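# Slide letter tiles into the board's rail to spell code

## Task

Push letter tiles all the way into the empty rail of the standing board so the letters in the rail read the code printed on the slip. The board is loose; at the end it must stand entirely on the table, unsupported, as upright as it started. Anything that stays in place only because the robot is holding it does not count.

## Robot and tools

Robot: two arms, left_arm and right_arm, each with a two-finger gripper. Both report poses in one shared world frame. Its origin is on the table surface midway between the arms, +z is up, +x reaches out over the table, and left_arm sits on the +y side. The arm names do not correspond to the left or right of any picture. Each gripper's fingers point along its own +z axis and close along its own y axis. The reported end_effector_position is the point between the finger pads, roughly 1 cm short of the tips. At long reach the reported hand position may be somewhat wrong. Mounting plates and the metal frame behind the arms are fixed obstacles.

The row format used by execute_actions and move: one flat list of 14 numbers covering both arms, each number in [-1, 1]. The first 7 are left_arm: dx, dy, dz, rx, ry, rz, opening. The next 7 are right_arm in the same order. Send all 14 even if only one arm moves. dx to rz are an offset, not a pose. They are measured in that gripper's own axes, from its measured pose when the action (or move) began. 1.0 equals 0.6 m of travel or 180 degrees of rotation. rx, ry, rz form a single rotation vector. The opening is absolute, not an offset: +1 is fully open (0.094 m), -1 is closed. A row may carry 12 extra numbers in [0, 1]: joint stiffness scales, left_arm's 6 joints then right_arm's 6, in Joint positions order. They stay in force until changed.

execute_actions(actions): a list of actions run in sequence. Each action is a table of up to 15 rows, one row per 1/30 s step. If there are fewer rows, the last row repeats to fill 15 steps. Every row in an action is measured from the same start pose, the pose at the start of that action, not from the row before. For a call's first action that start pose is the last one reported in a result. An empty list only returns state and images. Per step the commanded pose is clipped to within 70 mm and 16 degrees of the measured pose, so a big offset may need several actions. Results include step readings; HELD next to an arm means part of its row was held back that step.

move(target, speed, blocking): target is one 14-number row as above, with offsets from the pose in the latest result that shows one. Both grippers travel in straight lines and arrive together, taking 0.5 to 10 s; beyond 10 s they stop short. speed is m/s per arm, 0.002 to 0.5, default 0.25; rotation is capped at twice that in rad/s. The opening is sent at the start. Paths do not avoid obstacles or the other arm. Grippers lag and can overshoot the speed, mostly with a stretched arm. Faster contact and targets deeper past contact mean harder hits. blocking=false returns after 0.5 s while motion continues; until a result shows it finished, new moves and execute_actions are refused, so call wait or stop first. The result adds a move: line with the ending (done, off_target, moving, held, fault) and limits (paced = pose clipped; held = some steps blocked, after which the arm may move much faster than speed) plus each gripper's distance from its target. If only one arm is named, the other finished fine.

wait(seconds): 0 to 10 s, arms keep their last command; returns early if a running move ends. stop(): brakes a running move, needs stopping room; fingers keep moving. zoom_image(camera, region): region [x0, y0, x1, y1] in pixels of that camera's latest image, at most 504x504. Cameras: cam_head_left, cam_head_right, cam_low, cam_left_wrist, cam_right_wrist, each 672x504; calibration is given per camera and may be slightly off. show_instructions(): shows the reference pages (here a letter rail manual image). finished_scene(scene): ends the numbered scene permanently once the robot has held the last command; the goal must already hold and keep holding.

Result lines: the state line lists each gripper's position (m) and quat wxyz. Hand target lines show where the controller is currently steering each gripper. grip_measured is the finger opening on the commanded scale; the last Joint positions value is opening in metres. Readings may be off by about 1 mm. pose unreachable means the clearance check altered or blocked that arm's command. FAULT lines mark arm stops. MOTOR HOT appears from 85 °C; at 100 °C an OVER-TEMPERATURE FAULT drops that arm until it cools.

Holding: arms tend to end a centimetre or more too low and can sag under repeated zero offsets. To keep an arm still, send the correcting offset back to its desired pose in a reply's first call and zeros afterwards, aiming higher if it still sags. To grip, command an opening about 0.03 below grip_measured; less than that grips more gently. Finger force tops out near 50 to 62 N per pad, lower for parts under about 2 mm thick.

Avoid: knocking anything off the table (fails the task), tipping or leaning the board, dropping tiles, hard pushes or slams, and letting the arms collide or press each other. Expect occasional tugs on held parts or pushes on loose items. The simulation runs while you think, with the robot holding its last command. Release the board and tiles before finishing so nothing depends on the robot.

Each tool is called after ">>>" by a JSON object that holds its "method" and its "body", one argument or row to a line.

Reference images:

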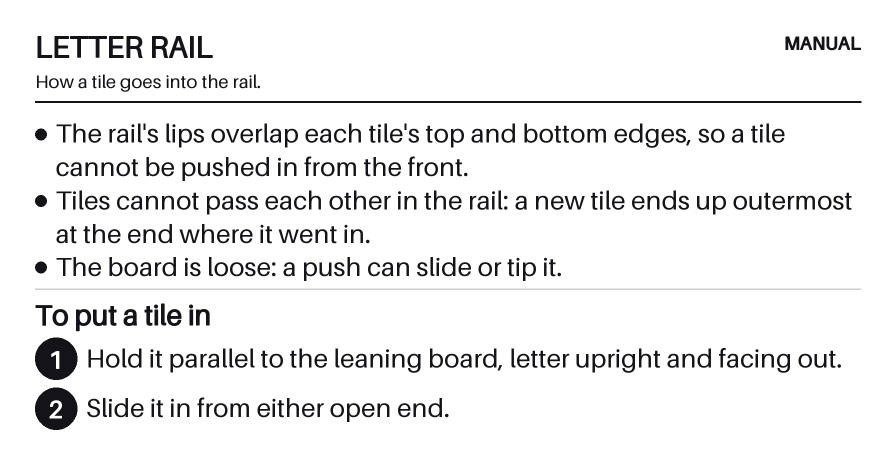

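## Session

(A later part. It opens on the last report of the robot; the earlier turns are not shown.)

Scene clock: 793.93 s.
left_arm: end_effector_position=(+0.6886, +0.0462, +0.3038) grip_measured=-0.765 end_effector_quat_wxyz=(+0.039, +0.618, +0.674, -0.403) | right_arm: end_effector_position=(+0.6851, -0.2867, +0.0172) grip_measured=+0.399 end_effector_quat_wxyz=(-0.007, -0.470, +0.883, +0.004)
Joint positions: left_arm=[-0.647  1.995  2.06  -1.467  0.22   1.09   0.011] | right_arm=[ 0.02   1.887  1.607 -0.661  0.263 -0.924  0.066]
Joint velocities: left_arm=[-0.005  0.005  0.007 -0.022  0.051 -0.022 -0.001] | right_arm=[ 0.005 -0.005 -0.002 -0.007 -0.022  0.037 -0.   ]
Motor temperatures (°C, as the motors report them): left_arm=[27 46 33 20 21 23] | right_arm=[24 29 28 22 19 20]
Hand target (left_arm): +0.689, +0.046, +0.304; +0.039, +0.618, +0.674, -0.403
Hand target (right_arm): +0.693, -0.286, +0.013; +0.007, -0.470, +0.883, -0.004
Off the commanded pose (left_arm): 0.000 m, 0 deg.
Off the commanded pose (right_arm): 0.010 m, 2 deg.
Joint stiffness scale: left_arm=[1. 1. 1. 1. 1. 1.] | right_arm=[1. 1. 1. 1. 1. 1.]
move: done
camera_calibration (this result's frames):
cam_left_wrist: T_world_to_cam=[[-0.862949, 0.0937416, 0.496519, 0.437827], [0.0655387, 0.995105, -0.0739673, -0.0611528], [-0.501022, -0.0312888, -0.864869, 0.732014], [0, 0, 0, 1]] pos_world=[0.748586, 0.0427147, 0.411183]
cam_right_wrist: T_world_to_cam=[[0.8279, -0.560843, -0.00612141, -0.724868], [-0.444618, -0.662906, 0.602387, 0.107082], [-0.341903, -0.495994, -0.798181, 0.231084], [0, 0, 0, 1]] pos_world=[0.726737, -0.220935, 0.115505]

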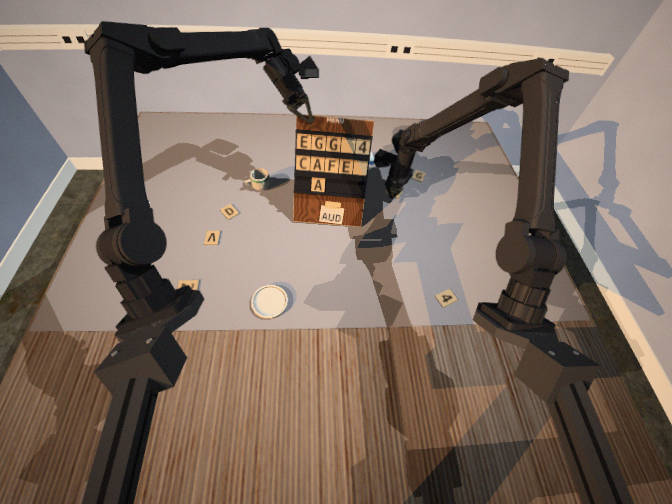

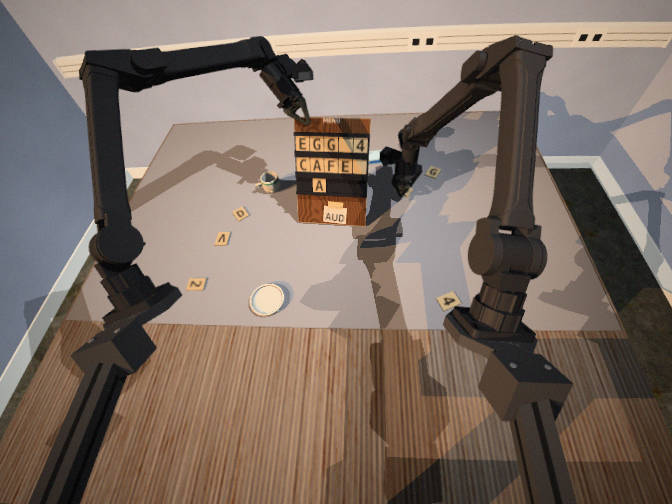

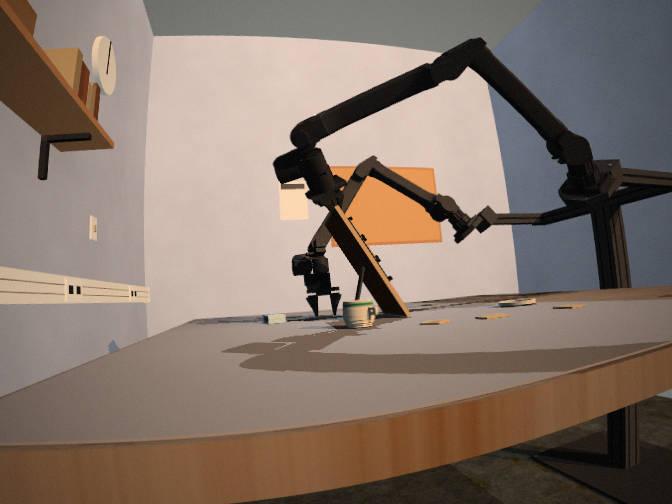

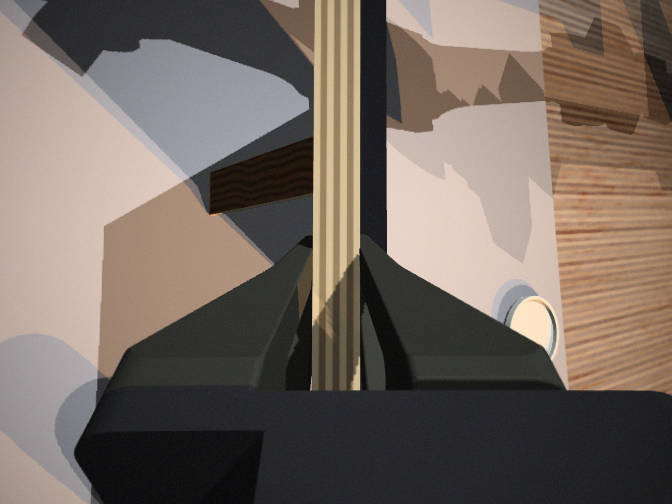

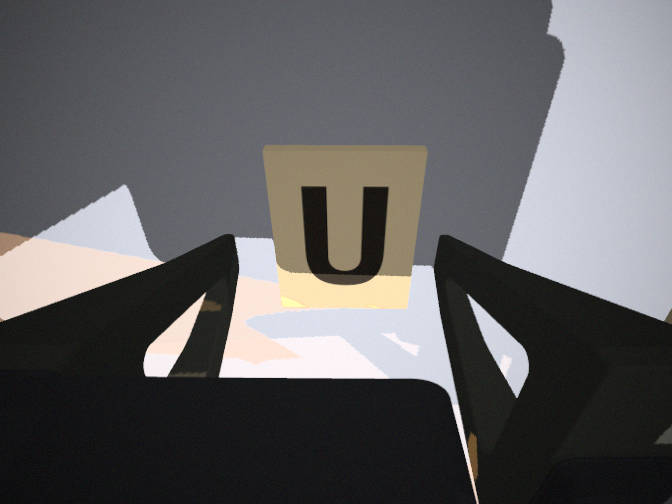

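>>> {"method": "move", "body": {
  "target": [0,0,0,0,0,0,-0.79, 0,0,0.002,0.004,-0.002,0,-0.08],
  "speed": 0.02
}}

>>> {"method": "move", "body": {
  "target": [0,0,0,0,0,0,-0.79, 0,0,0,0,0,0,-0.115],
  "speed": 0.02
}}

>>> {"method": "move", "body": {
  "target": [0,0,0,0,0,0,-0.79, 0,0,-0.18,0,0,0,-0.115],
  "speed": 0.08
}}

Scene clock: 801.07 s.
left_arm: end_effector_position=(+0.6886, +0.0462, +0.3038) grip_measured=-0.765 end_effector_quat_wxyz=(+0.039, +0.618, +0.674, -0.403) | right_arm: end_effector_position=(+0.6844, -0.2868, +0.0165) grip_measured=-0.070 end_effector_quat_wxyz=(-0.007, -0.470, +0.883, +0.003)
Joint positions: left_arm=[-0.647  1.995  2.06  -1.467  0.22   1.09   0.011] | right_arm=[ 0.02   1.887  1.604 -0.657  0.265 -0.924  0.044]
Joint velocities: left_arm=[-0.015 -0.005 -0.007 -0.007 -0.007 -0.022 -0.   ] | right_arm=[-0.005 -0.005  0.002 -0.002  0.037  0.037 -0.001]
Motor temperatures (°C, as the motors report them): left_arm=[27 46 33 20 21 23] | right_arm=[24 29 28 22 19 20]
Hand target (left_arm): +0.689, +0.046, +0.304; +0.039, +0.618, +0.674, -0.403
Hand target (right_arm): +0.685, -0.287, +0.016; -0.001, -0.470, +0.883, +0.000
Off the commanded pose (left_arm): 0.000 m, 0 deg.
Off the commanded pose (right_arm): 0.001 m, 1 deg.
Joint stiffness scale: left_arm=[1. 1. 1. 1. 1. 1.] | right_arm=[1. 1. 1. 1. 1. 1.]
move: done
camera_calibration (this result's frames):
cam_left_wrist: T_world_to_cam=[[-0.862949, 0.0937416, 0.496519, 0.437827], [0.0655387, 0.995105, -0.0739673, -0.0611528], [-0.501022, -0.0312888, -0.864869, 0.732014], [0, 0, 0, 1]] pos_world=[0.748586, 0.0427147, 0.411183]
cam_right_wrist: T_world_to_cam=[[0.827751, -0.56108, -0.00431601, -0.72439], [-0.445516, -0.661899, 0.602831, 0.108024], [-0.341093, -0.497071, -0.797857, 0.229396], [0, 0, 0, 1]] pos_world=[0.725986, -0.220914, 0.114778]

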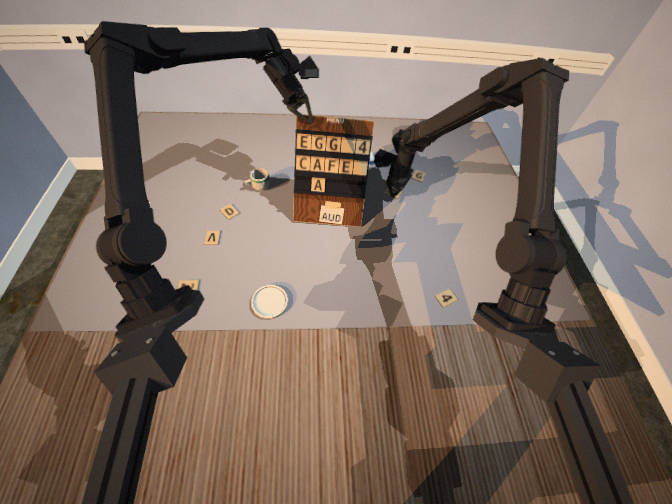

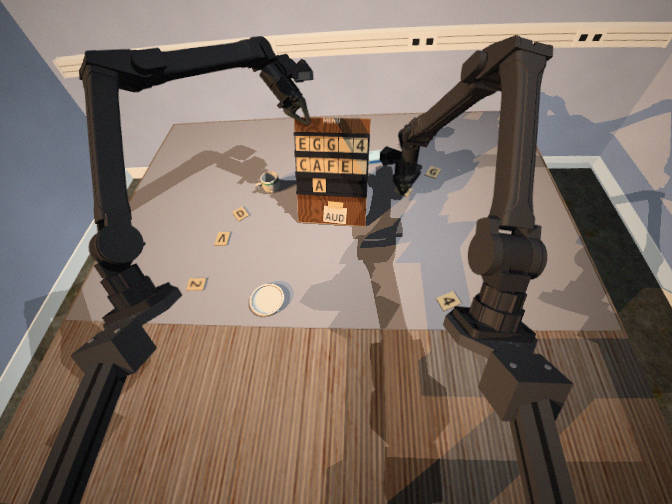

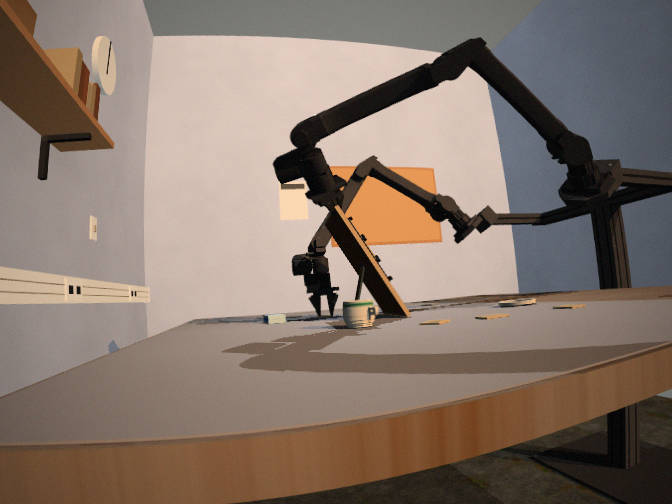

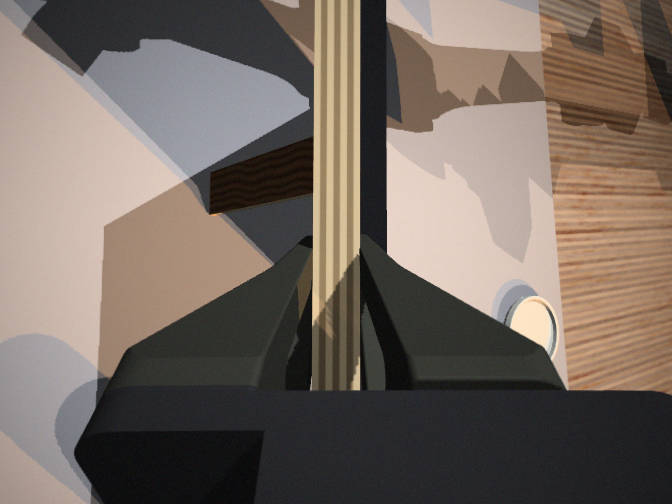

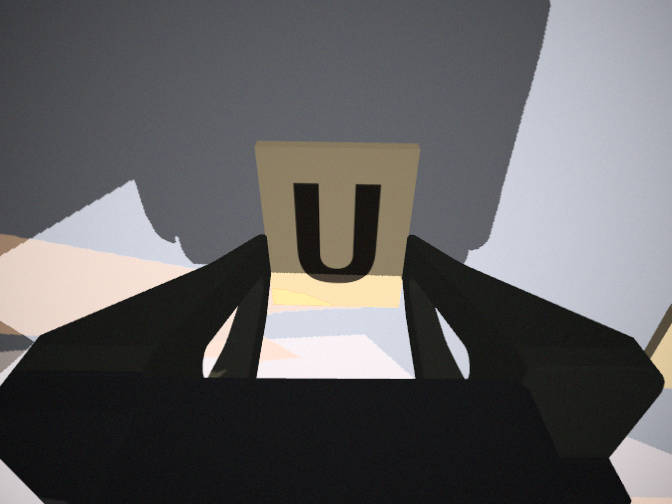

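Scene clock: 801.57 s.
left_arm: end_effector_position=(+0.6886, +0.0462, +0.3038) grip_measured=-0.765 end_effector_quat_wxyz=(+0.039, +0.618, +0.674, -0.403) | right_arm: end_effector_position=(+0.6844, -0.2868, +0.0165) grip_measured=-0.097 end_effector_quat_wxyz=(-0.007, -0.470, +0.883, +0.003)
Joint positions: left_arm=[-0.647  1.995  2.06  -1.467  0.22   1.09   0.011] | right_arm=[ 0.02   1.887  1.604 -0.657  0.265 -0.924  0.042]
Joint velocities: left_arm=[-0.015 -0.015  0.007 -0.012  0.022 -0.066 -0.001] | right_arm=[ 0.015 -0.024  0.007  0.017  0.051 -0.022 -0.   ]
Motor temperatures (°C, as the motors report them): left_arm=[27 46 33 20 21 23] | right_arm=[24 29 28 22 19 20]
Hand target (left_arm): +0.689, +0.046, +0.304; +0.039, +0.618, +0.674, -0.403
Hand target (right_arm): +0.684, -0.287, +0.017; -0.007, -0.470, +0.883, +0.003
Off the commanded pose (left_arm): 0.000 m, 0 deg.
Off the commanded pose (right_arm): 0.000 m, 0 deg.
Joint stiffness scale: left_arm=[1. 1. 1. 1. 1. 1.] | right_arm=[1. 1. 1. 1. 1. 1.]
move: done
camera_calibration (this result's frames):
cam_left_wrist: T_world_to_cam=[[-0.862949, 0.0937416, 0.496519, 0.437827], [0.0655387, 0.995105, -0.0739673, -0.0611528], [-0.501022, -0.0312888, -0.864869, 0.732014], [0, 0, 0, 1]] pos_world=[0.748586, 0.0427147, 0.411183]
cam_right_wrist: T_world_to_cam=[[0.827751, -0.56108, -0.00431601, -0.72439], [-0.445516, -0.661899, 0.602831, 0.108024], [-0.341093, -0.497071, -0.797857, 0.229396], [0, 0, 0, 1]] pos_world=[0.725986, -0.220914, 0.114778]

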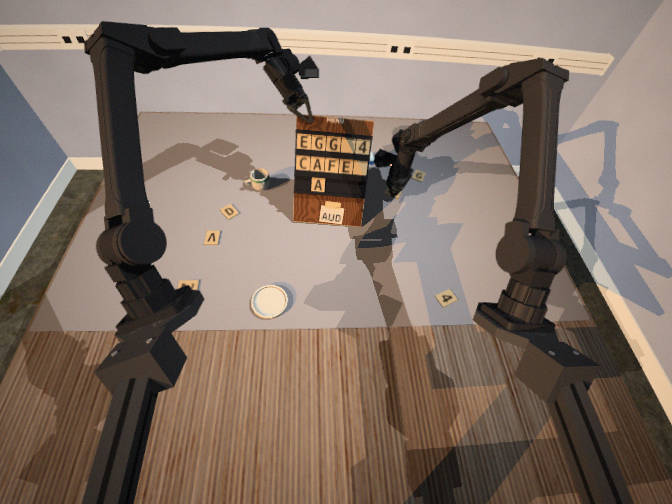

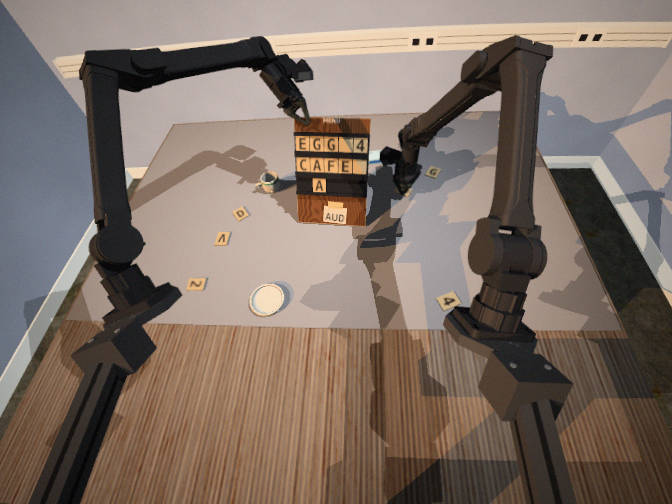

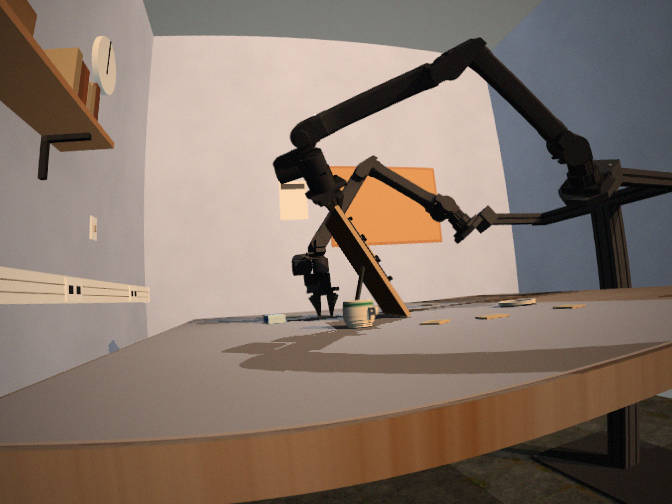

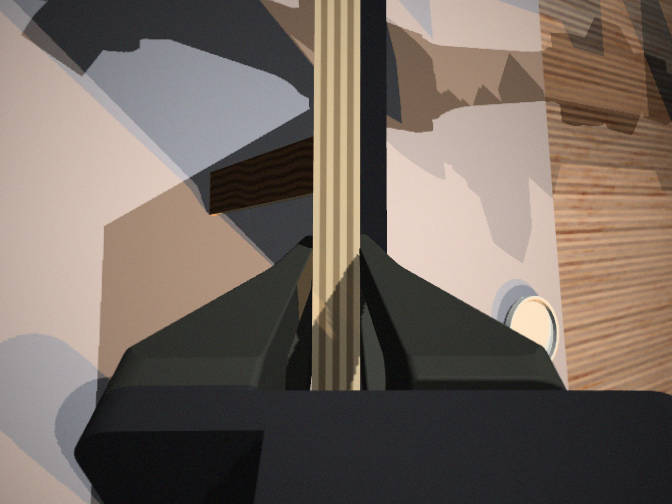

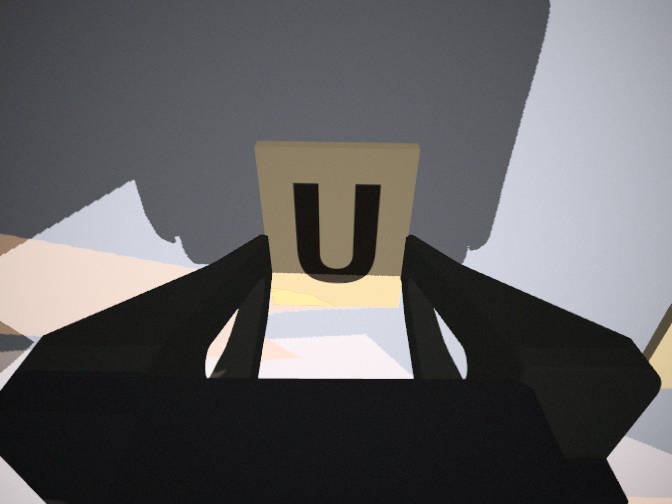

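Scene clock: 803.33 s.
left_arm: end_effector_position=(+0.6886, +0.0462, +0.3038) grip_measured=-0.765 end_effector_quat_wxyz=(+0.039, +0.618, +0.674, -0.403) | right_arm: end_effector_position=(+0.6870, -0.2902, +0.1167) grip_measured=-0.097 end_effector_quat_wxyz=(-0.008, -0.473, +0.881, +0.002)
Joint positions: left_arm=[-0.647  1.995  2.06  -1.467  0.22   1.09   0.011] | right_arm=[ 0.062  1.699  1.556 -0.809  0.293 -0.895  0.042]
Joint velocities: left_arm=[-0.005 -0.005  0.007 -0.002 -0.037 -0.007 -0.   ] | right_arm=[-0.015 -0.005 -0.007 -0.002 -0.095 -0.022 -0.002]
Motor temperatures (°C, as the motors report them): left_arm=[27 46 33 20 21 23] | right_arm=[24 29 27 22 19 20]
Hand target (left_arm): +0.689, +0.046, +0.304; +0.039, +0.618, +0.674, -0.403
Hand target (right_arm): +0.686, -0.287, +0.125; -0.007, -0.470, +0.883, +0.003
Off the commanded pose (left_arm): 0.000 m, 0 deg.
Off the commanded pose (right_arm): 0.009 m, 0 deg.
Joint stiffness scale: left_arm=[1. 1. 1. 1. 1. 1.] | right_arm=[1. 1. 1. 1. 1. 1.]
move: done
camera_calibration (this result's frames):
cam_left_wrist: T_world_to_cam=[[-0.862949, 0.0937416, 0.496519, 0.437827], [0.0655387, 0.995105, -0.0739673, -0.0611528], [-0.501022, -0.0312888, -0.864869, 0.732014], [0, 0, 0, 1]] pos_world=[0.748586, 0.0427147, 0.411183]
cam_right_wrist: T_world_to_cam=[[0.831773, -0.555097, -0.00452525, -0.728937], [-0.439209, -0.663065, 0.606168, 0.0414943], [-0.339482, -0.502207, -0.795324, 0.305628], [0, 0, 0, 1]] pos_world=[0.728291, -0.223629, 0.214622]

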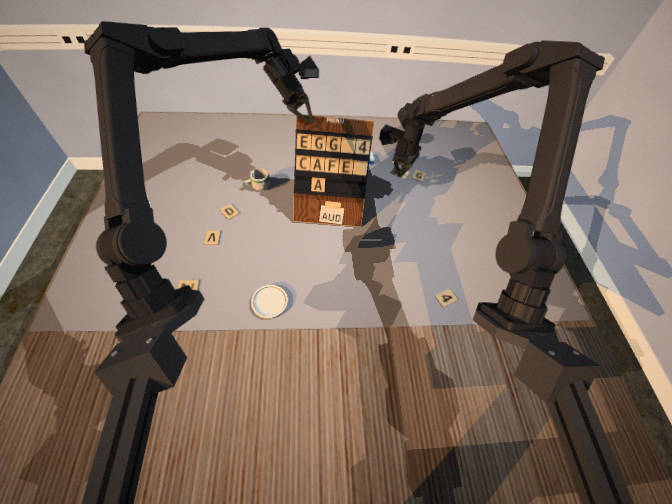

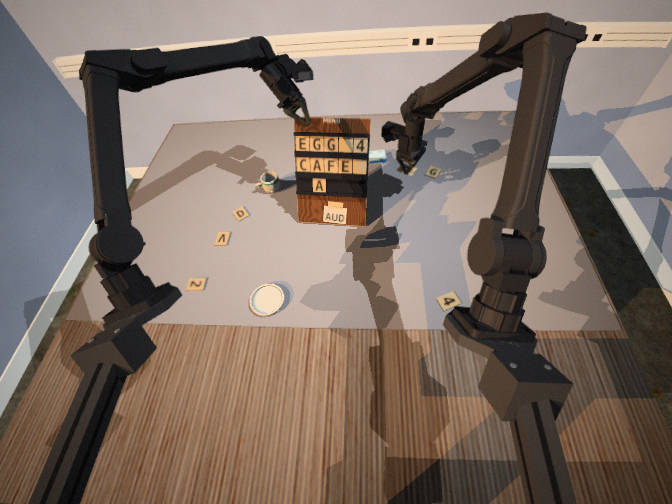

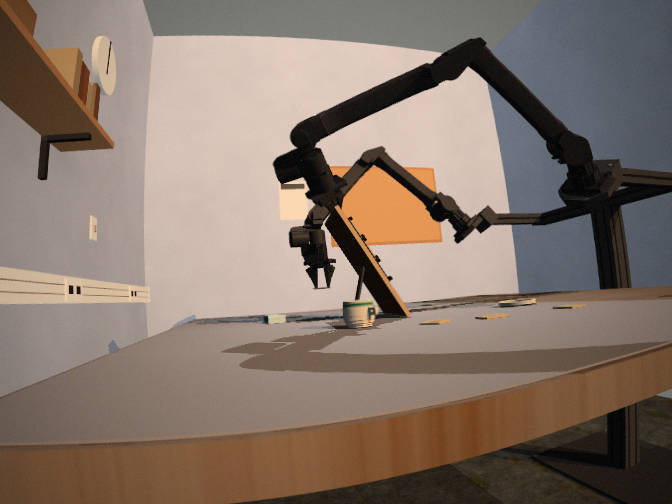

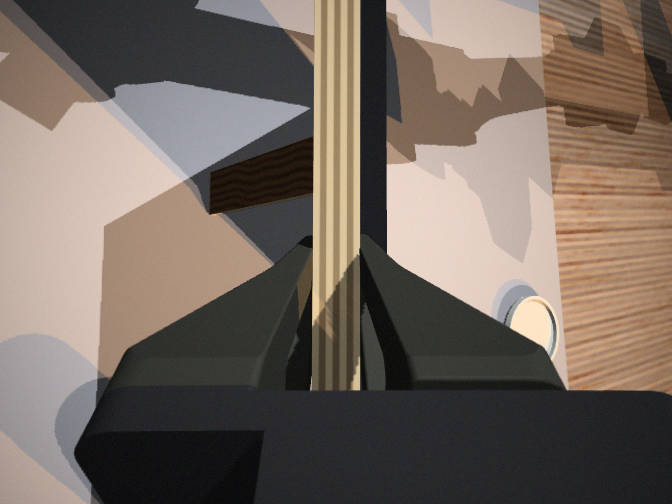

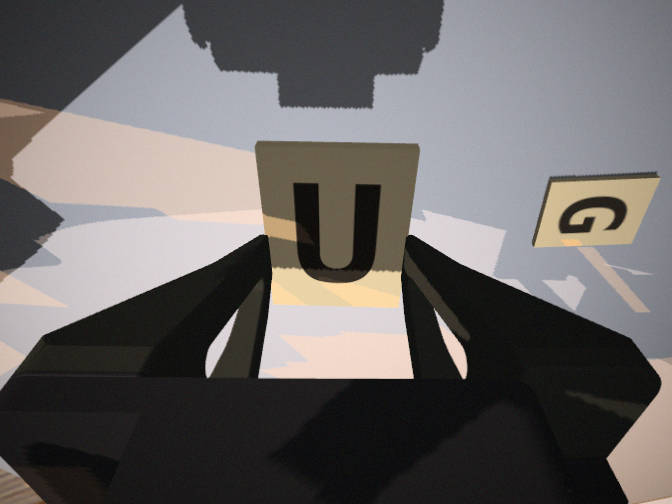

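>>> {"method": "move", "body": {
  "target": [0,0,0,0,0,0,-0.79, 0.010,0.2567,-0.0337,0.177,-0.3107,0.3193,-0.115],
  "speed": 0.15
}}

Scene clock: 826.83 s.
left_arm: end_effector_position=(+0.6886, +0.0462, +0.3038) grip_measured=-0.765 end_effector_quat_wxyz=(+0.039, +0.618, +0.674, -0.403) | right_arm: end_effector_position=(+0.5608, -0.2118, +0.1361) grip_measured=-0.097 end_effector_quat_wxyz=(+0.501, +0.050, +0.864, -0.023)
Joint positions: left_arm=[-0.647  1.995  2.06  -1.467  0.22   1.09   0.011] | right_arm=[ 0.289  1.826  0.674  1.34   0.526 -0.199  0.042]
Joint velocities: left_arm=[-0.005  0.005 -0.002 -0.007  0.037 -0.007  0.   ] | right_arm=[ 0.005 -0.024 -0.002  0.007 -0.051 -0.081 -0.   ]
Motor temperatures (°C, as the motors report them): left_arm=[27 47 34 20 21 23] | right_arm=[24 30 27 22 19 20]
Hand target (left_arm): +0.689, +0.046, +0.304; +0.039, +0.618, +0.674, -0.403
Hand target (right_arm): +0.556, -0.208, +0.136; +0.502, +0.055, +0.863, -0.016
Off the commanded pose (left_arm): 0.000 m, 0 deg.
Off the commanded pose (right_arm): 0.006 m, 1 deg.
Joint stiffness scale: left_arm=[1. 1. 1. 1. 1. 1.] | right_arm=[1. 1. 1. 1. 1. 1.]
move: done
camera_calibration (this result's frames):
cam_left_wrist: T_world_to_cam=[[-0.862949, 0.0937416, 0.496519, 0.437827], [0.0655387, 0.995105, -0.0739673, -0.0611528], [-0.501022, -0.0312888, -0.864869, 0.732014], [0, 0, 0, 1]] pos_world=[0.748586, 0.0427147, 0.411183]
cam_right_wrist: T_world_to_cam=[[-0.11714, -0.993073, -0.00916844, -0.140377], [-0.909507, 0.110981, -0.4006, 0.59103], [0.398843, -0.0385876, -0.916207, 0.0181452], [0, 0, 0, 1]] pos_world=[0.513865, -0.204298, 0.252105]

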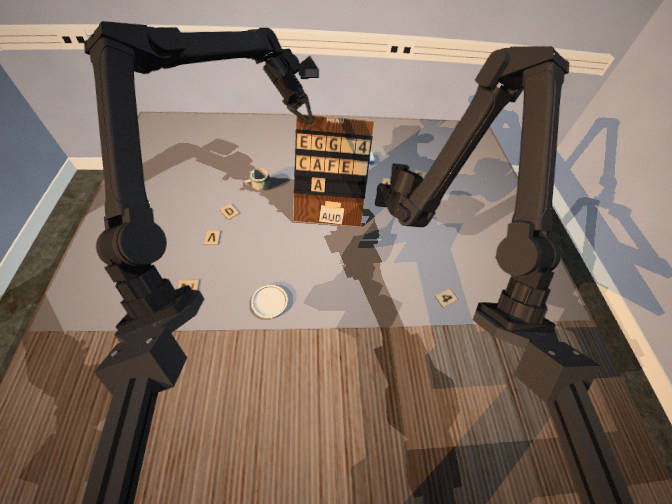

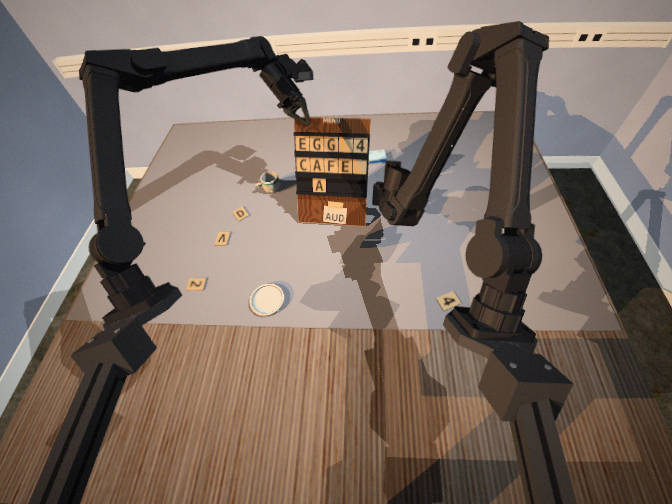

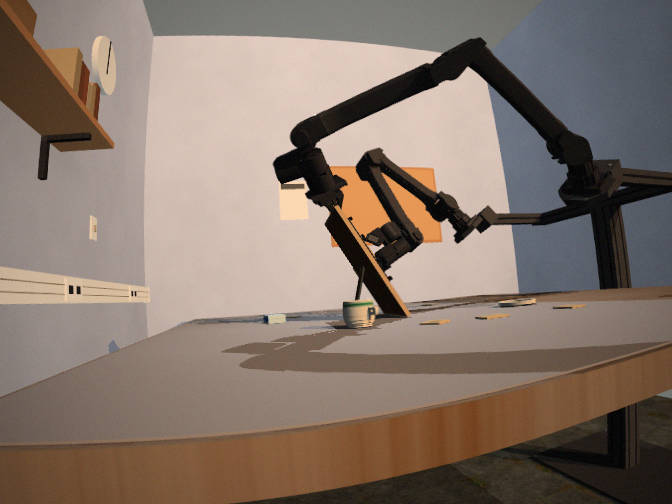

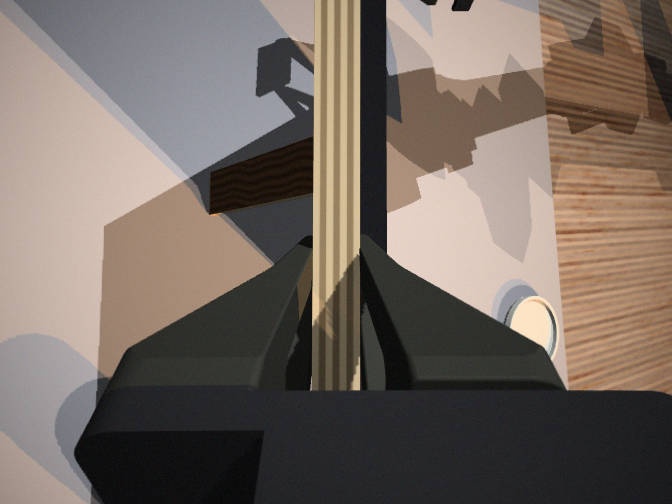

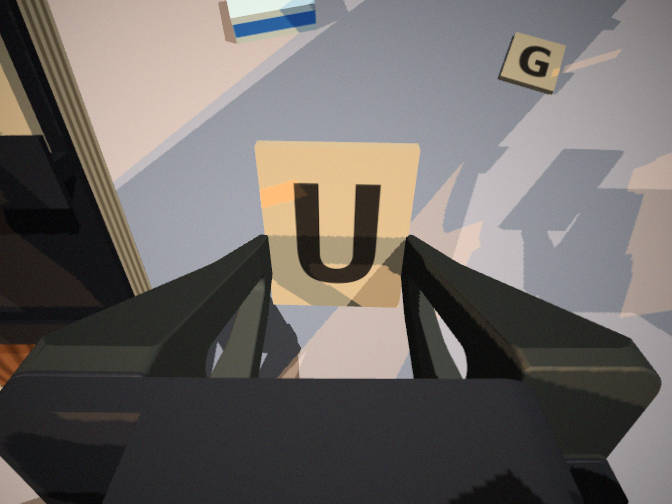

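>>> {"method": "move", "body": {
  "target": [0,0,0,0,0,0,-0.79, 0.022,0.0885,-0.0044,-0.004,0,0,-0.115],
  "speed": 0.03
}}

Scene clock: 834.40 s.
left_arm: end_effector_position=(+0.6886, +0.0462, +0.3038) grip_measured=-0.765 end_effector_quat_wxyz=(+0.039, +0.618, +0.674, -0.403) | right_arm: end_effector_position=(+0.5580, -0.1642, +0.1268) grip_measured=-0.097 end_effector_quat_wxyz=(+0.497, +0.051, +0.866, -0.018)
Joint positions: left_arm=[-0.647  1.995  2.06  -1.467  0.22   1.09   0.011] | right_arm=[ 0.376  1.906  0.745  1.345  0.607 -0.206  0.042]
Joint velocities: left_arm=[-0.005 -0.005 -0.002  0.002 -0.022  0.095 -0.001] | right_arm=[-0.005 -0.024 -0.007 -0.002 -0.022 -0.037 -0.001]
Motor temperatures (°C, as the motors report them): left_arm=[27 47 34 20 21 23] | right_arm=[24 29 26 23 19 20]
Hand target (left_arm): +0.689, +0.046, +0.304; +0.039, +0.618, +0.674, -0.403
Hand target (right_arm): +0.557, -0.158, +0.127; +0.501, +0.047, +0.864, -0.017
Off the commanded pose (left_arm): 0.000 m, 0 deg.
Off the commanded pose (right_arm): 0.006 m, 1 deg.
Joint stiffness scale: left_arm=[1. 1. 1. 1. 1. 1.] | right_arm=[1. 1. 1. 1. 1. 1.]
move: done
camera_calibration (this result's frames):
cam_left_wrist: T_world_to_cam=[[-0.862949, 0.0937416, 0.496519, 0.437827], [0.0655387, 0.995105, -0.0739673, -0.0611528], [-0.501022, -0.0312888, -0.864869, 0.732014], [0, 0, 0, 1]] pos_world=[0.748586, 0.0427147, 0.411183]
cam_right_wrist: T_world_to_cam=[[-0.114256, -0.993295, -0.0176011, -0.094086], [-0.913445, 0.112004, -0.391246, 0.580624], [0.390594, -0.0286246, -0.920118, 0.0193813], [0, 0, 0, 1]] pos_world=[0.512048, -0.157933, 0.243344]

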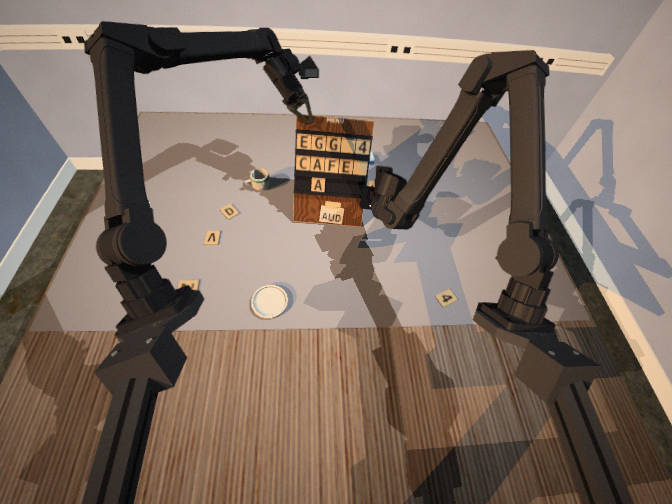

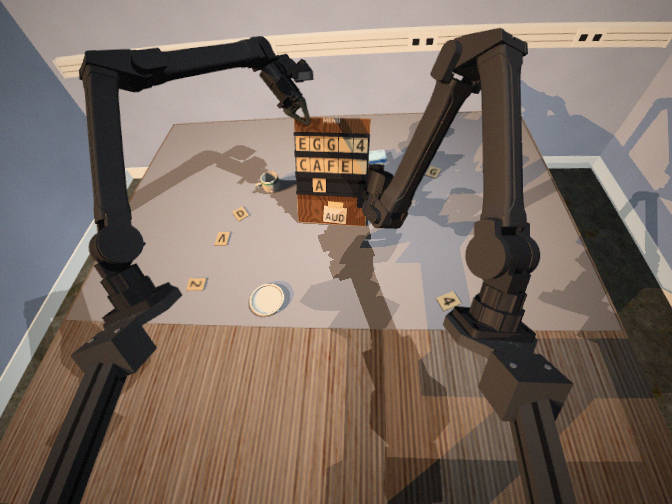

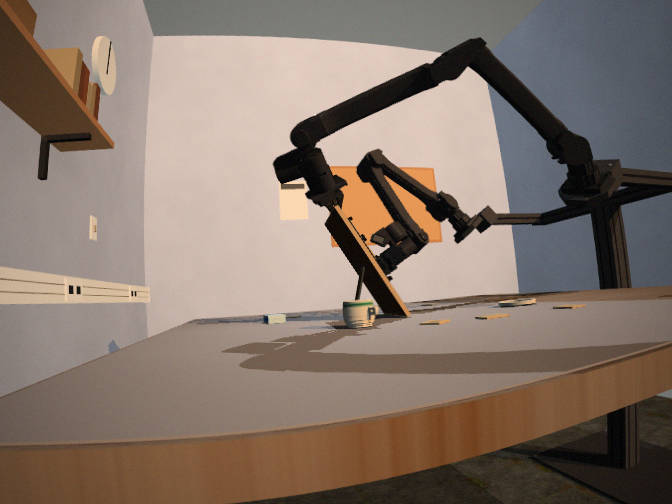

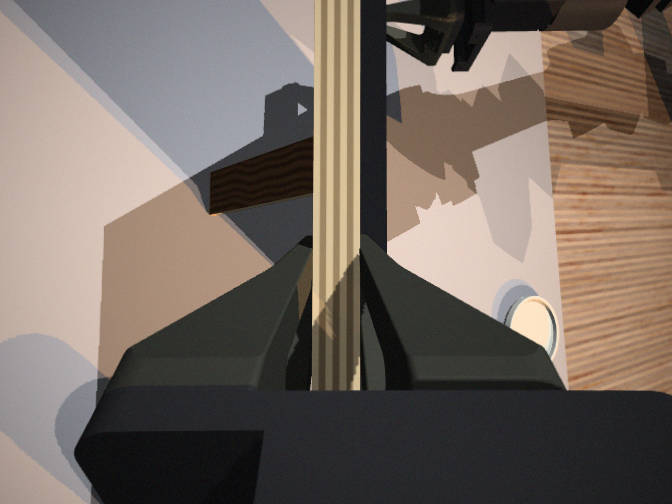

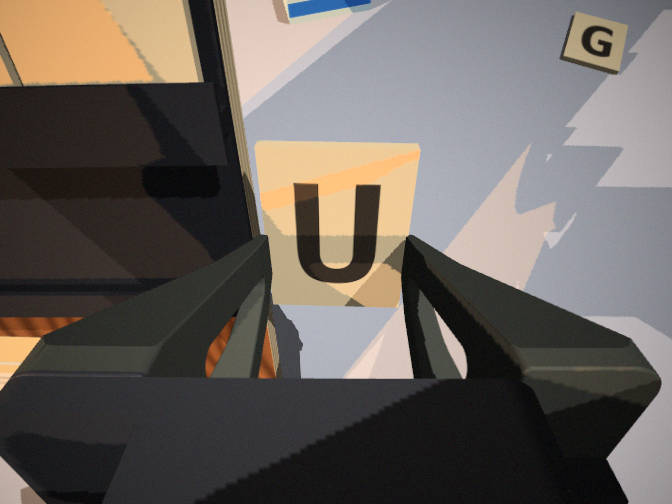

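>>> {"method": "move", "body": {
  "target": [0,0,0,0,0,0,-0.79, -0.0095,0,0,0,-0.0068,0,-0.115],
  "speed": 0.01
}}

Scene clock: 839.10 s.
left_arm: end_effector_position=(+0.6886, +0.0462, +0.3038) grip_measured=-0.765 end_effector_quat_wxyz=(+0.039, +0.618, +0.674, -0.403) | right_arm: end_effector_position=(+0.5587, -0.1644, +0.1280) grip_measured=-0.097 end_effector_quat_wxyz=(+0.499, +0.052, +0.865, -0.018)
Joint positions: left_arm=[-0.647  1.995  2.06  -1.467  0.22   1.09   0.011] | right_arm=[ 0.376  1.906  0.745  1.352  0.606 -0.206  0.042]
Joint velocities: left_arm=[-0.005 -0.005  0.002 -0.007 -0.051 -0.007  0.   ] | right_arm=[ 0.005 -0.005  0.002 -0.002 -0.051  0.022 -0.001]
Motor temperatures (°C, as the motors report them): left_arm=[27 47 34 20 21 23] | right_arm=[24 29 26 23 19 20]
Hand target (left_arm): +0.689, +0.046, +0.304; +0.039, +0.618, +0.674, -0.403
Hand target (right_arm): +0.561, -0.165, +0.132; +0.506, +0.051, +0.861, -0.019
Off the commanded pose (left_arm): 0.000 m, 0 deg.
Off the commanded pose (right_arm): 0.004 m, 1 deg.
Joint stiffness scale: left_arm=[1. 1. 1. 1. 1. 1.] | right_arm=[1. 1. 1. 1. 1. 1.]
move: done
camera_calibration (this result's frames):
cam_left_wrist: T_world_to_cam=[[-0.862949, 0.0937416, 0.496519, 0.437827], [0.0655387, 0.995105, -0.0739673, -0.0611528], [-0.501022, -0.0312888, -0.864869, 0.732014], [0, 0, 0, 1]] pos_world=[0.748586, 0.0427147, 0.411183]
cam_right_wrist: T_world_to_cam=[[-0.115697, -0.993079, -0.0201953, -0.093003], [-0.91104, 0.114196, -0.396189, 0.581402], [0.395753, -0.0274391, -0.917947, 0.0172558], [0, 0, 0, 1]] pos_world=[0.512091, -0.15828, 0.244307]

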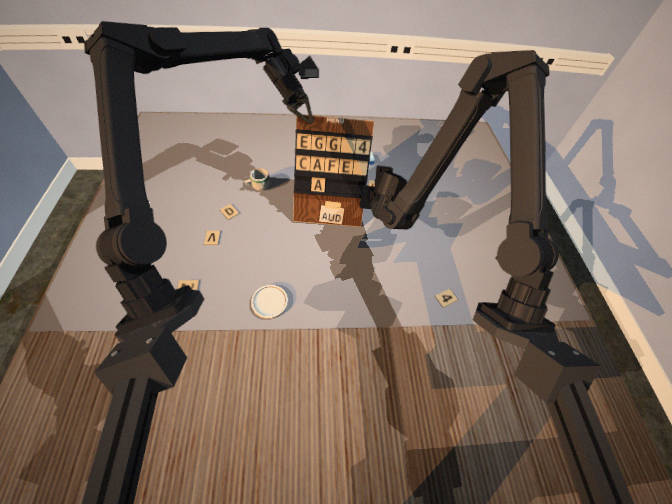

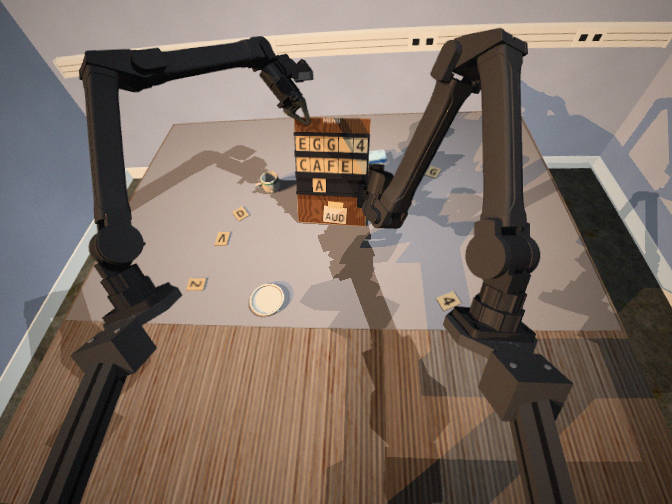

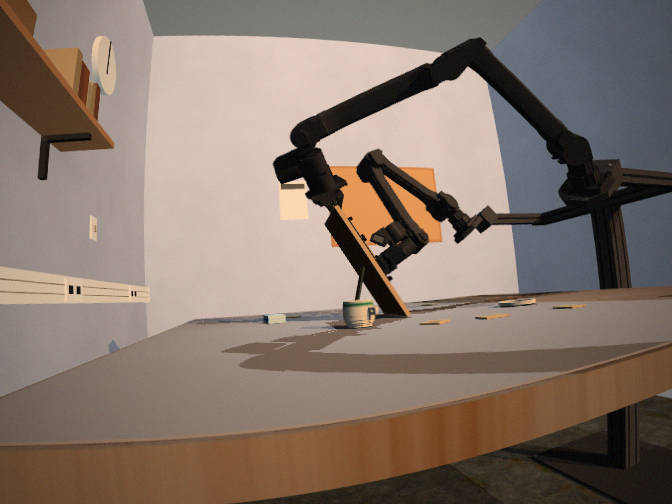

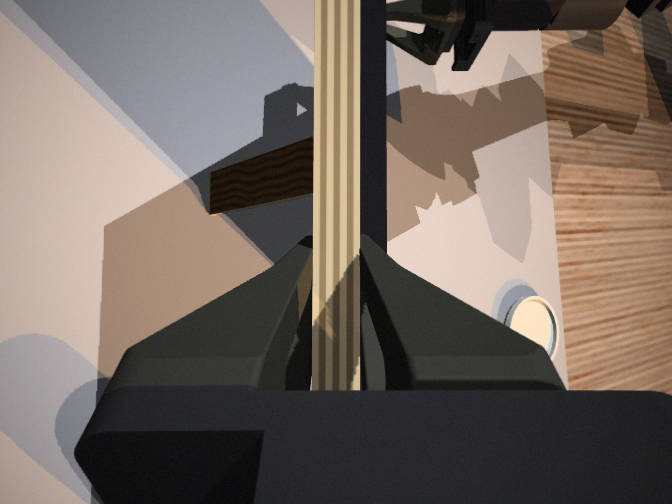

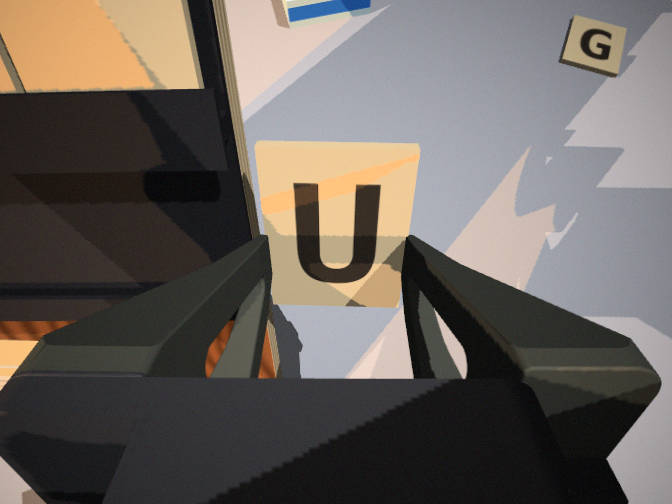

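>>> {"method": "move", "body": {
  "target": [0,0,0,0,0,0,-0.79, 0.0,0.016,0,-0.014,0,0,-0.115],
  "speed": 0.01
}}

Scene clock: 845.47 s.
left_arm: end_effector_position=(+0.6886, +0.0462, +0.3038) grip_measured=-0.765 end_effector_quat_wxyz=(+0.039, +0.618, +0.674, -0.403) | right_arm: end_effector_position=(+0.5592, -0.1579, +0.1282) grip_measured=-0.097 end_effector_quat_wxyz=(+0.501, +0.041, +0.864, -0.003)
Joint positions: left_arm=[-0.647  1.995  2.06  -1.467  0.22   1.09   0.011] | right_arm=[ 0.376  1.906  0.745  1.345  0.569 -0.207  0.042]
Joint velocities: left_arm=[ 0.005 -0.005 -0.002  0.007  0.007  0.022 -0.   ] | right_arm=[ 0.015  0.005  0.002 -0.017  0.007 -0.007 -0.001]
Motor temperatures (°C, as the motors report them): left_arm=[28 47 34 20 21 23] | right_arm=[24 28 26 23 19 20]
Hand target (left_arm): +0.689, +0.046, +0.304; +0.039, +0.618, +0.674, -0.403
Hand target (right_arm): +0.560, -0.155, +0.128; +0.500, +0.041, +0.865, +0.001
Off the commanded pose (left_arm): 0.000 m, 0 deg.
Off the commanded pose (right_arm): 0.003 m, 0 deg.
Joint stiffness scale: left_arm=[1. 1. 1. 1. 1. 1.] | right_arm=[1. 1. 1. 1. 1. 1.]
move: done
camera_calibration (this result's frames):
cam_left_wrist: T_world_to_cam=[[-0.862949, 0.0937416, 0.496519, 0.437827], [0.0655387, 0.995105, -0.0739673, -0.0611528], [-0.501022, -0.0312888, -0.864869, 0.732014], [0, 0, 0, 1]] pos_world=[0.748586, 0.0427147, 0.411183]
cam_right_wrist: T_world_to_cam=[[-0.0815122, -0.996043, -0.0354182, -0.104127], [-0.912666, 0.0888744, -0.398926, 0.578476], [0.400496, -0.000192389, -0.916299, 0.0187669], [0, 0, 0, 1]] pos_world=[0.511952, -0.155123, 0.244278]

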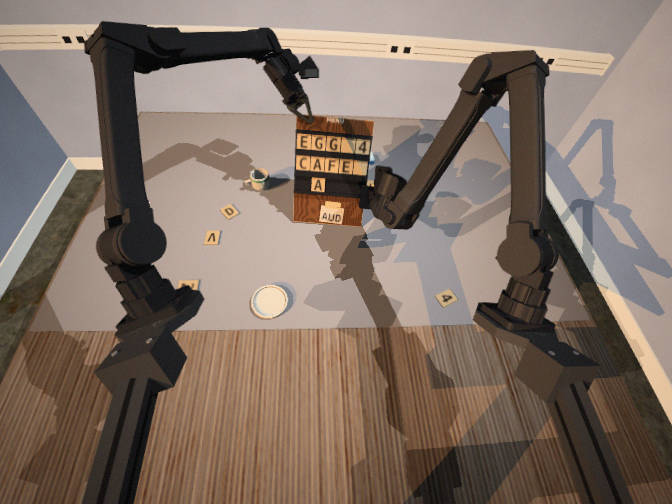

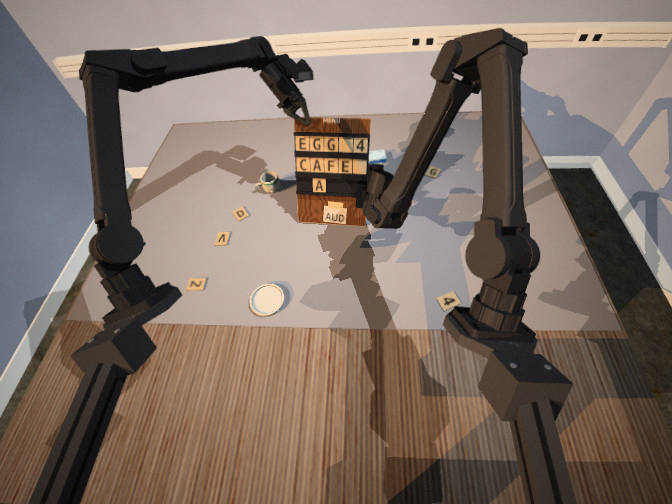

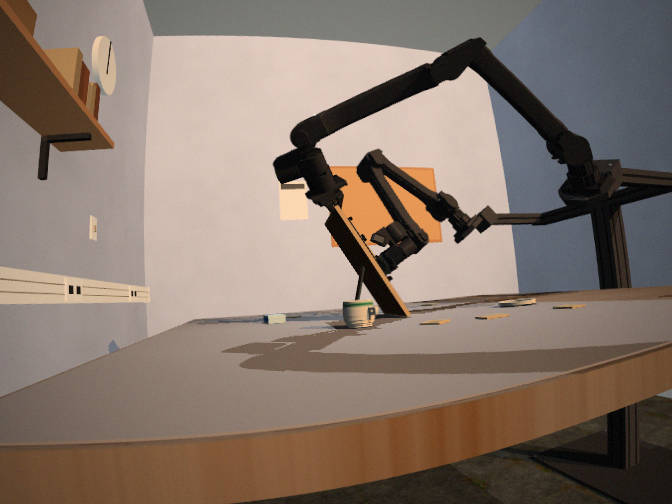

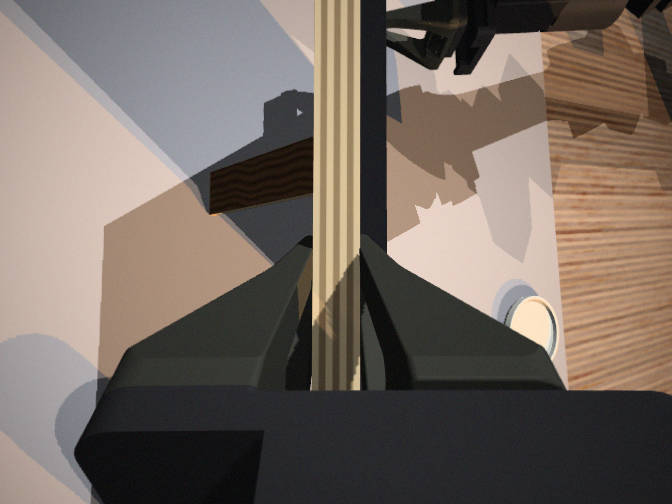

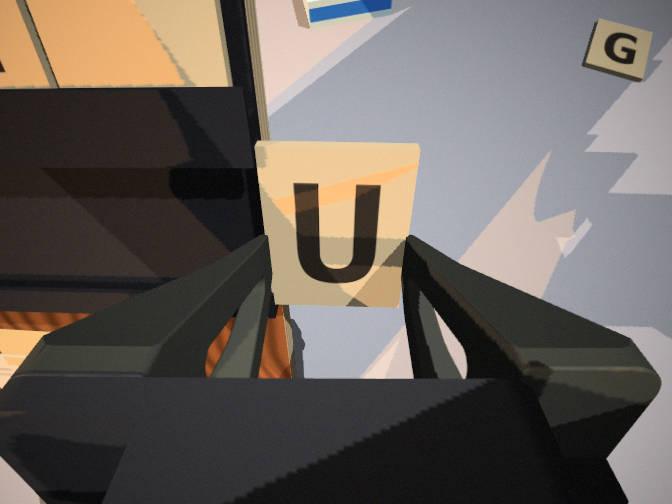

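>>> {"method": "zoom_image", "body": {
  "camera": "cam_right_wrist",
  "region": [0, 40, 440, 340]
}}

Region (0, 40, 440, 340) of cam_right_wrist's 672x504 image, scaled by 1.145, with more detail than that image has; it fills the top 344 rows of this view, and the rest is white.

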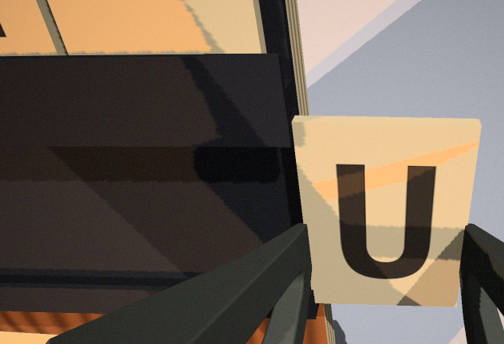

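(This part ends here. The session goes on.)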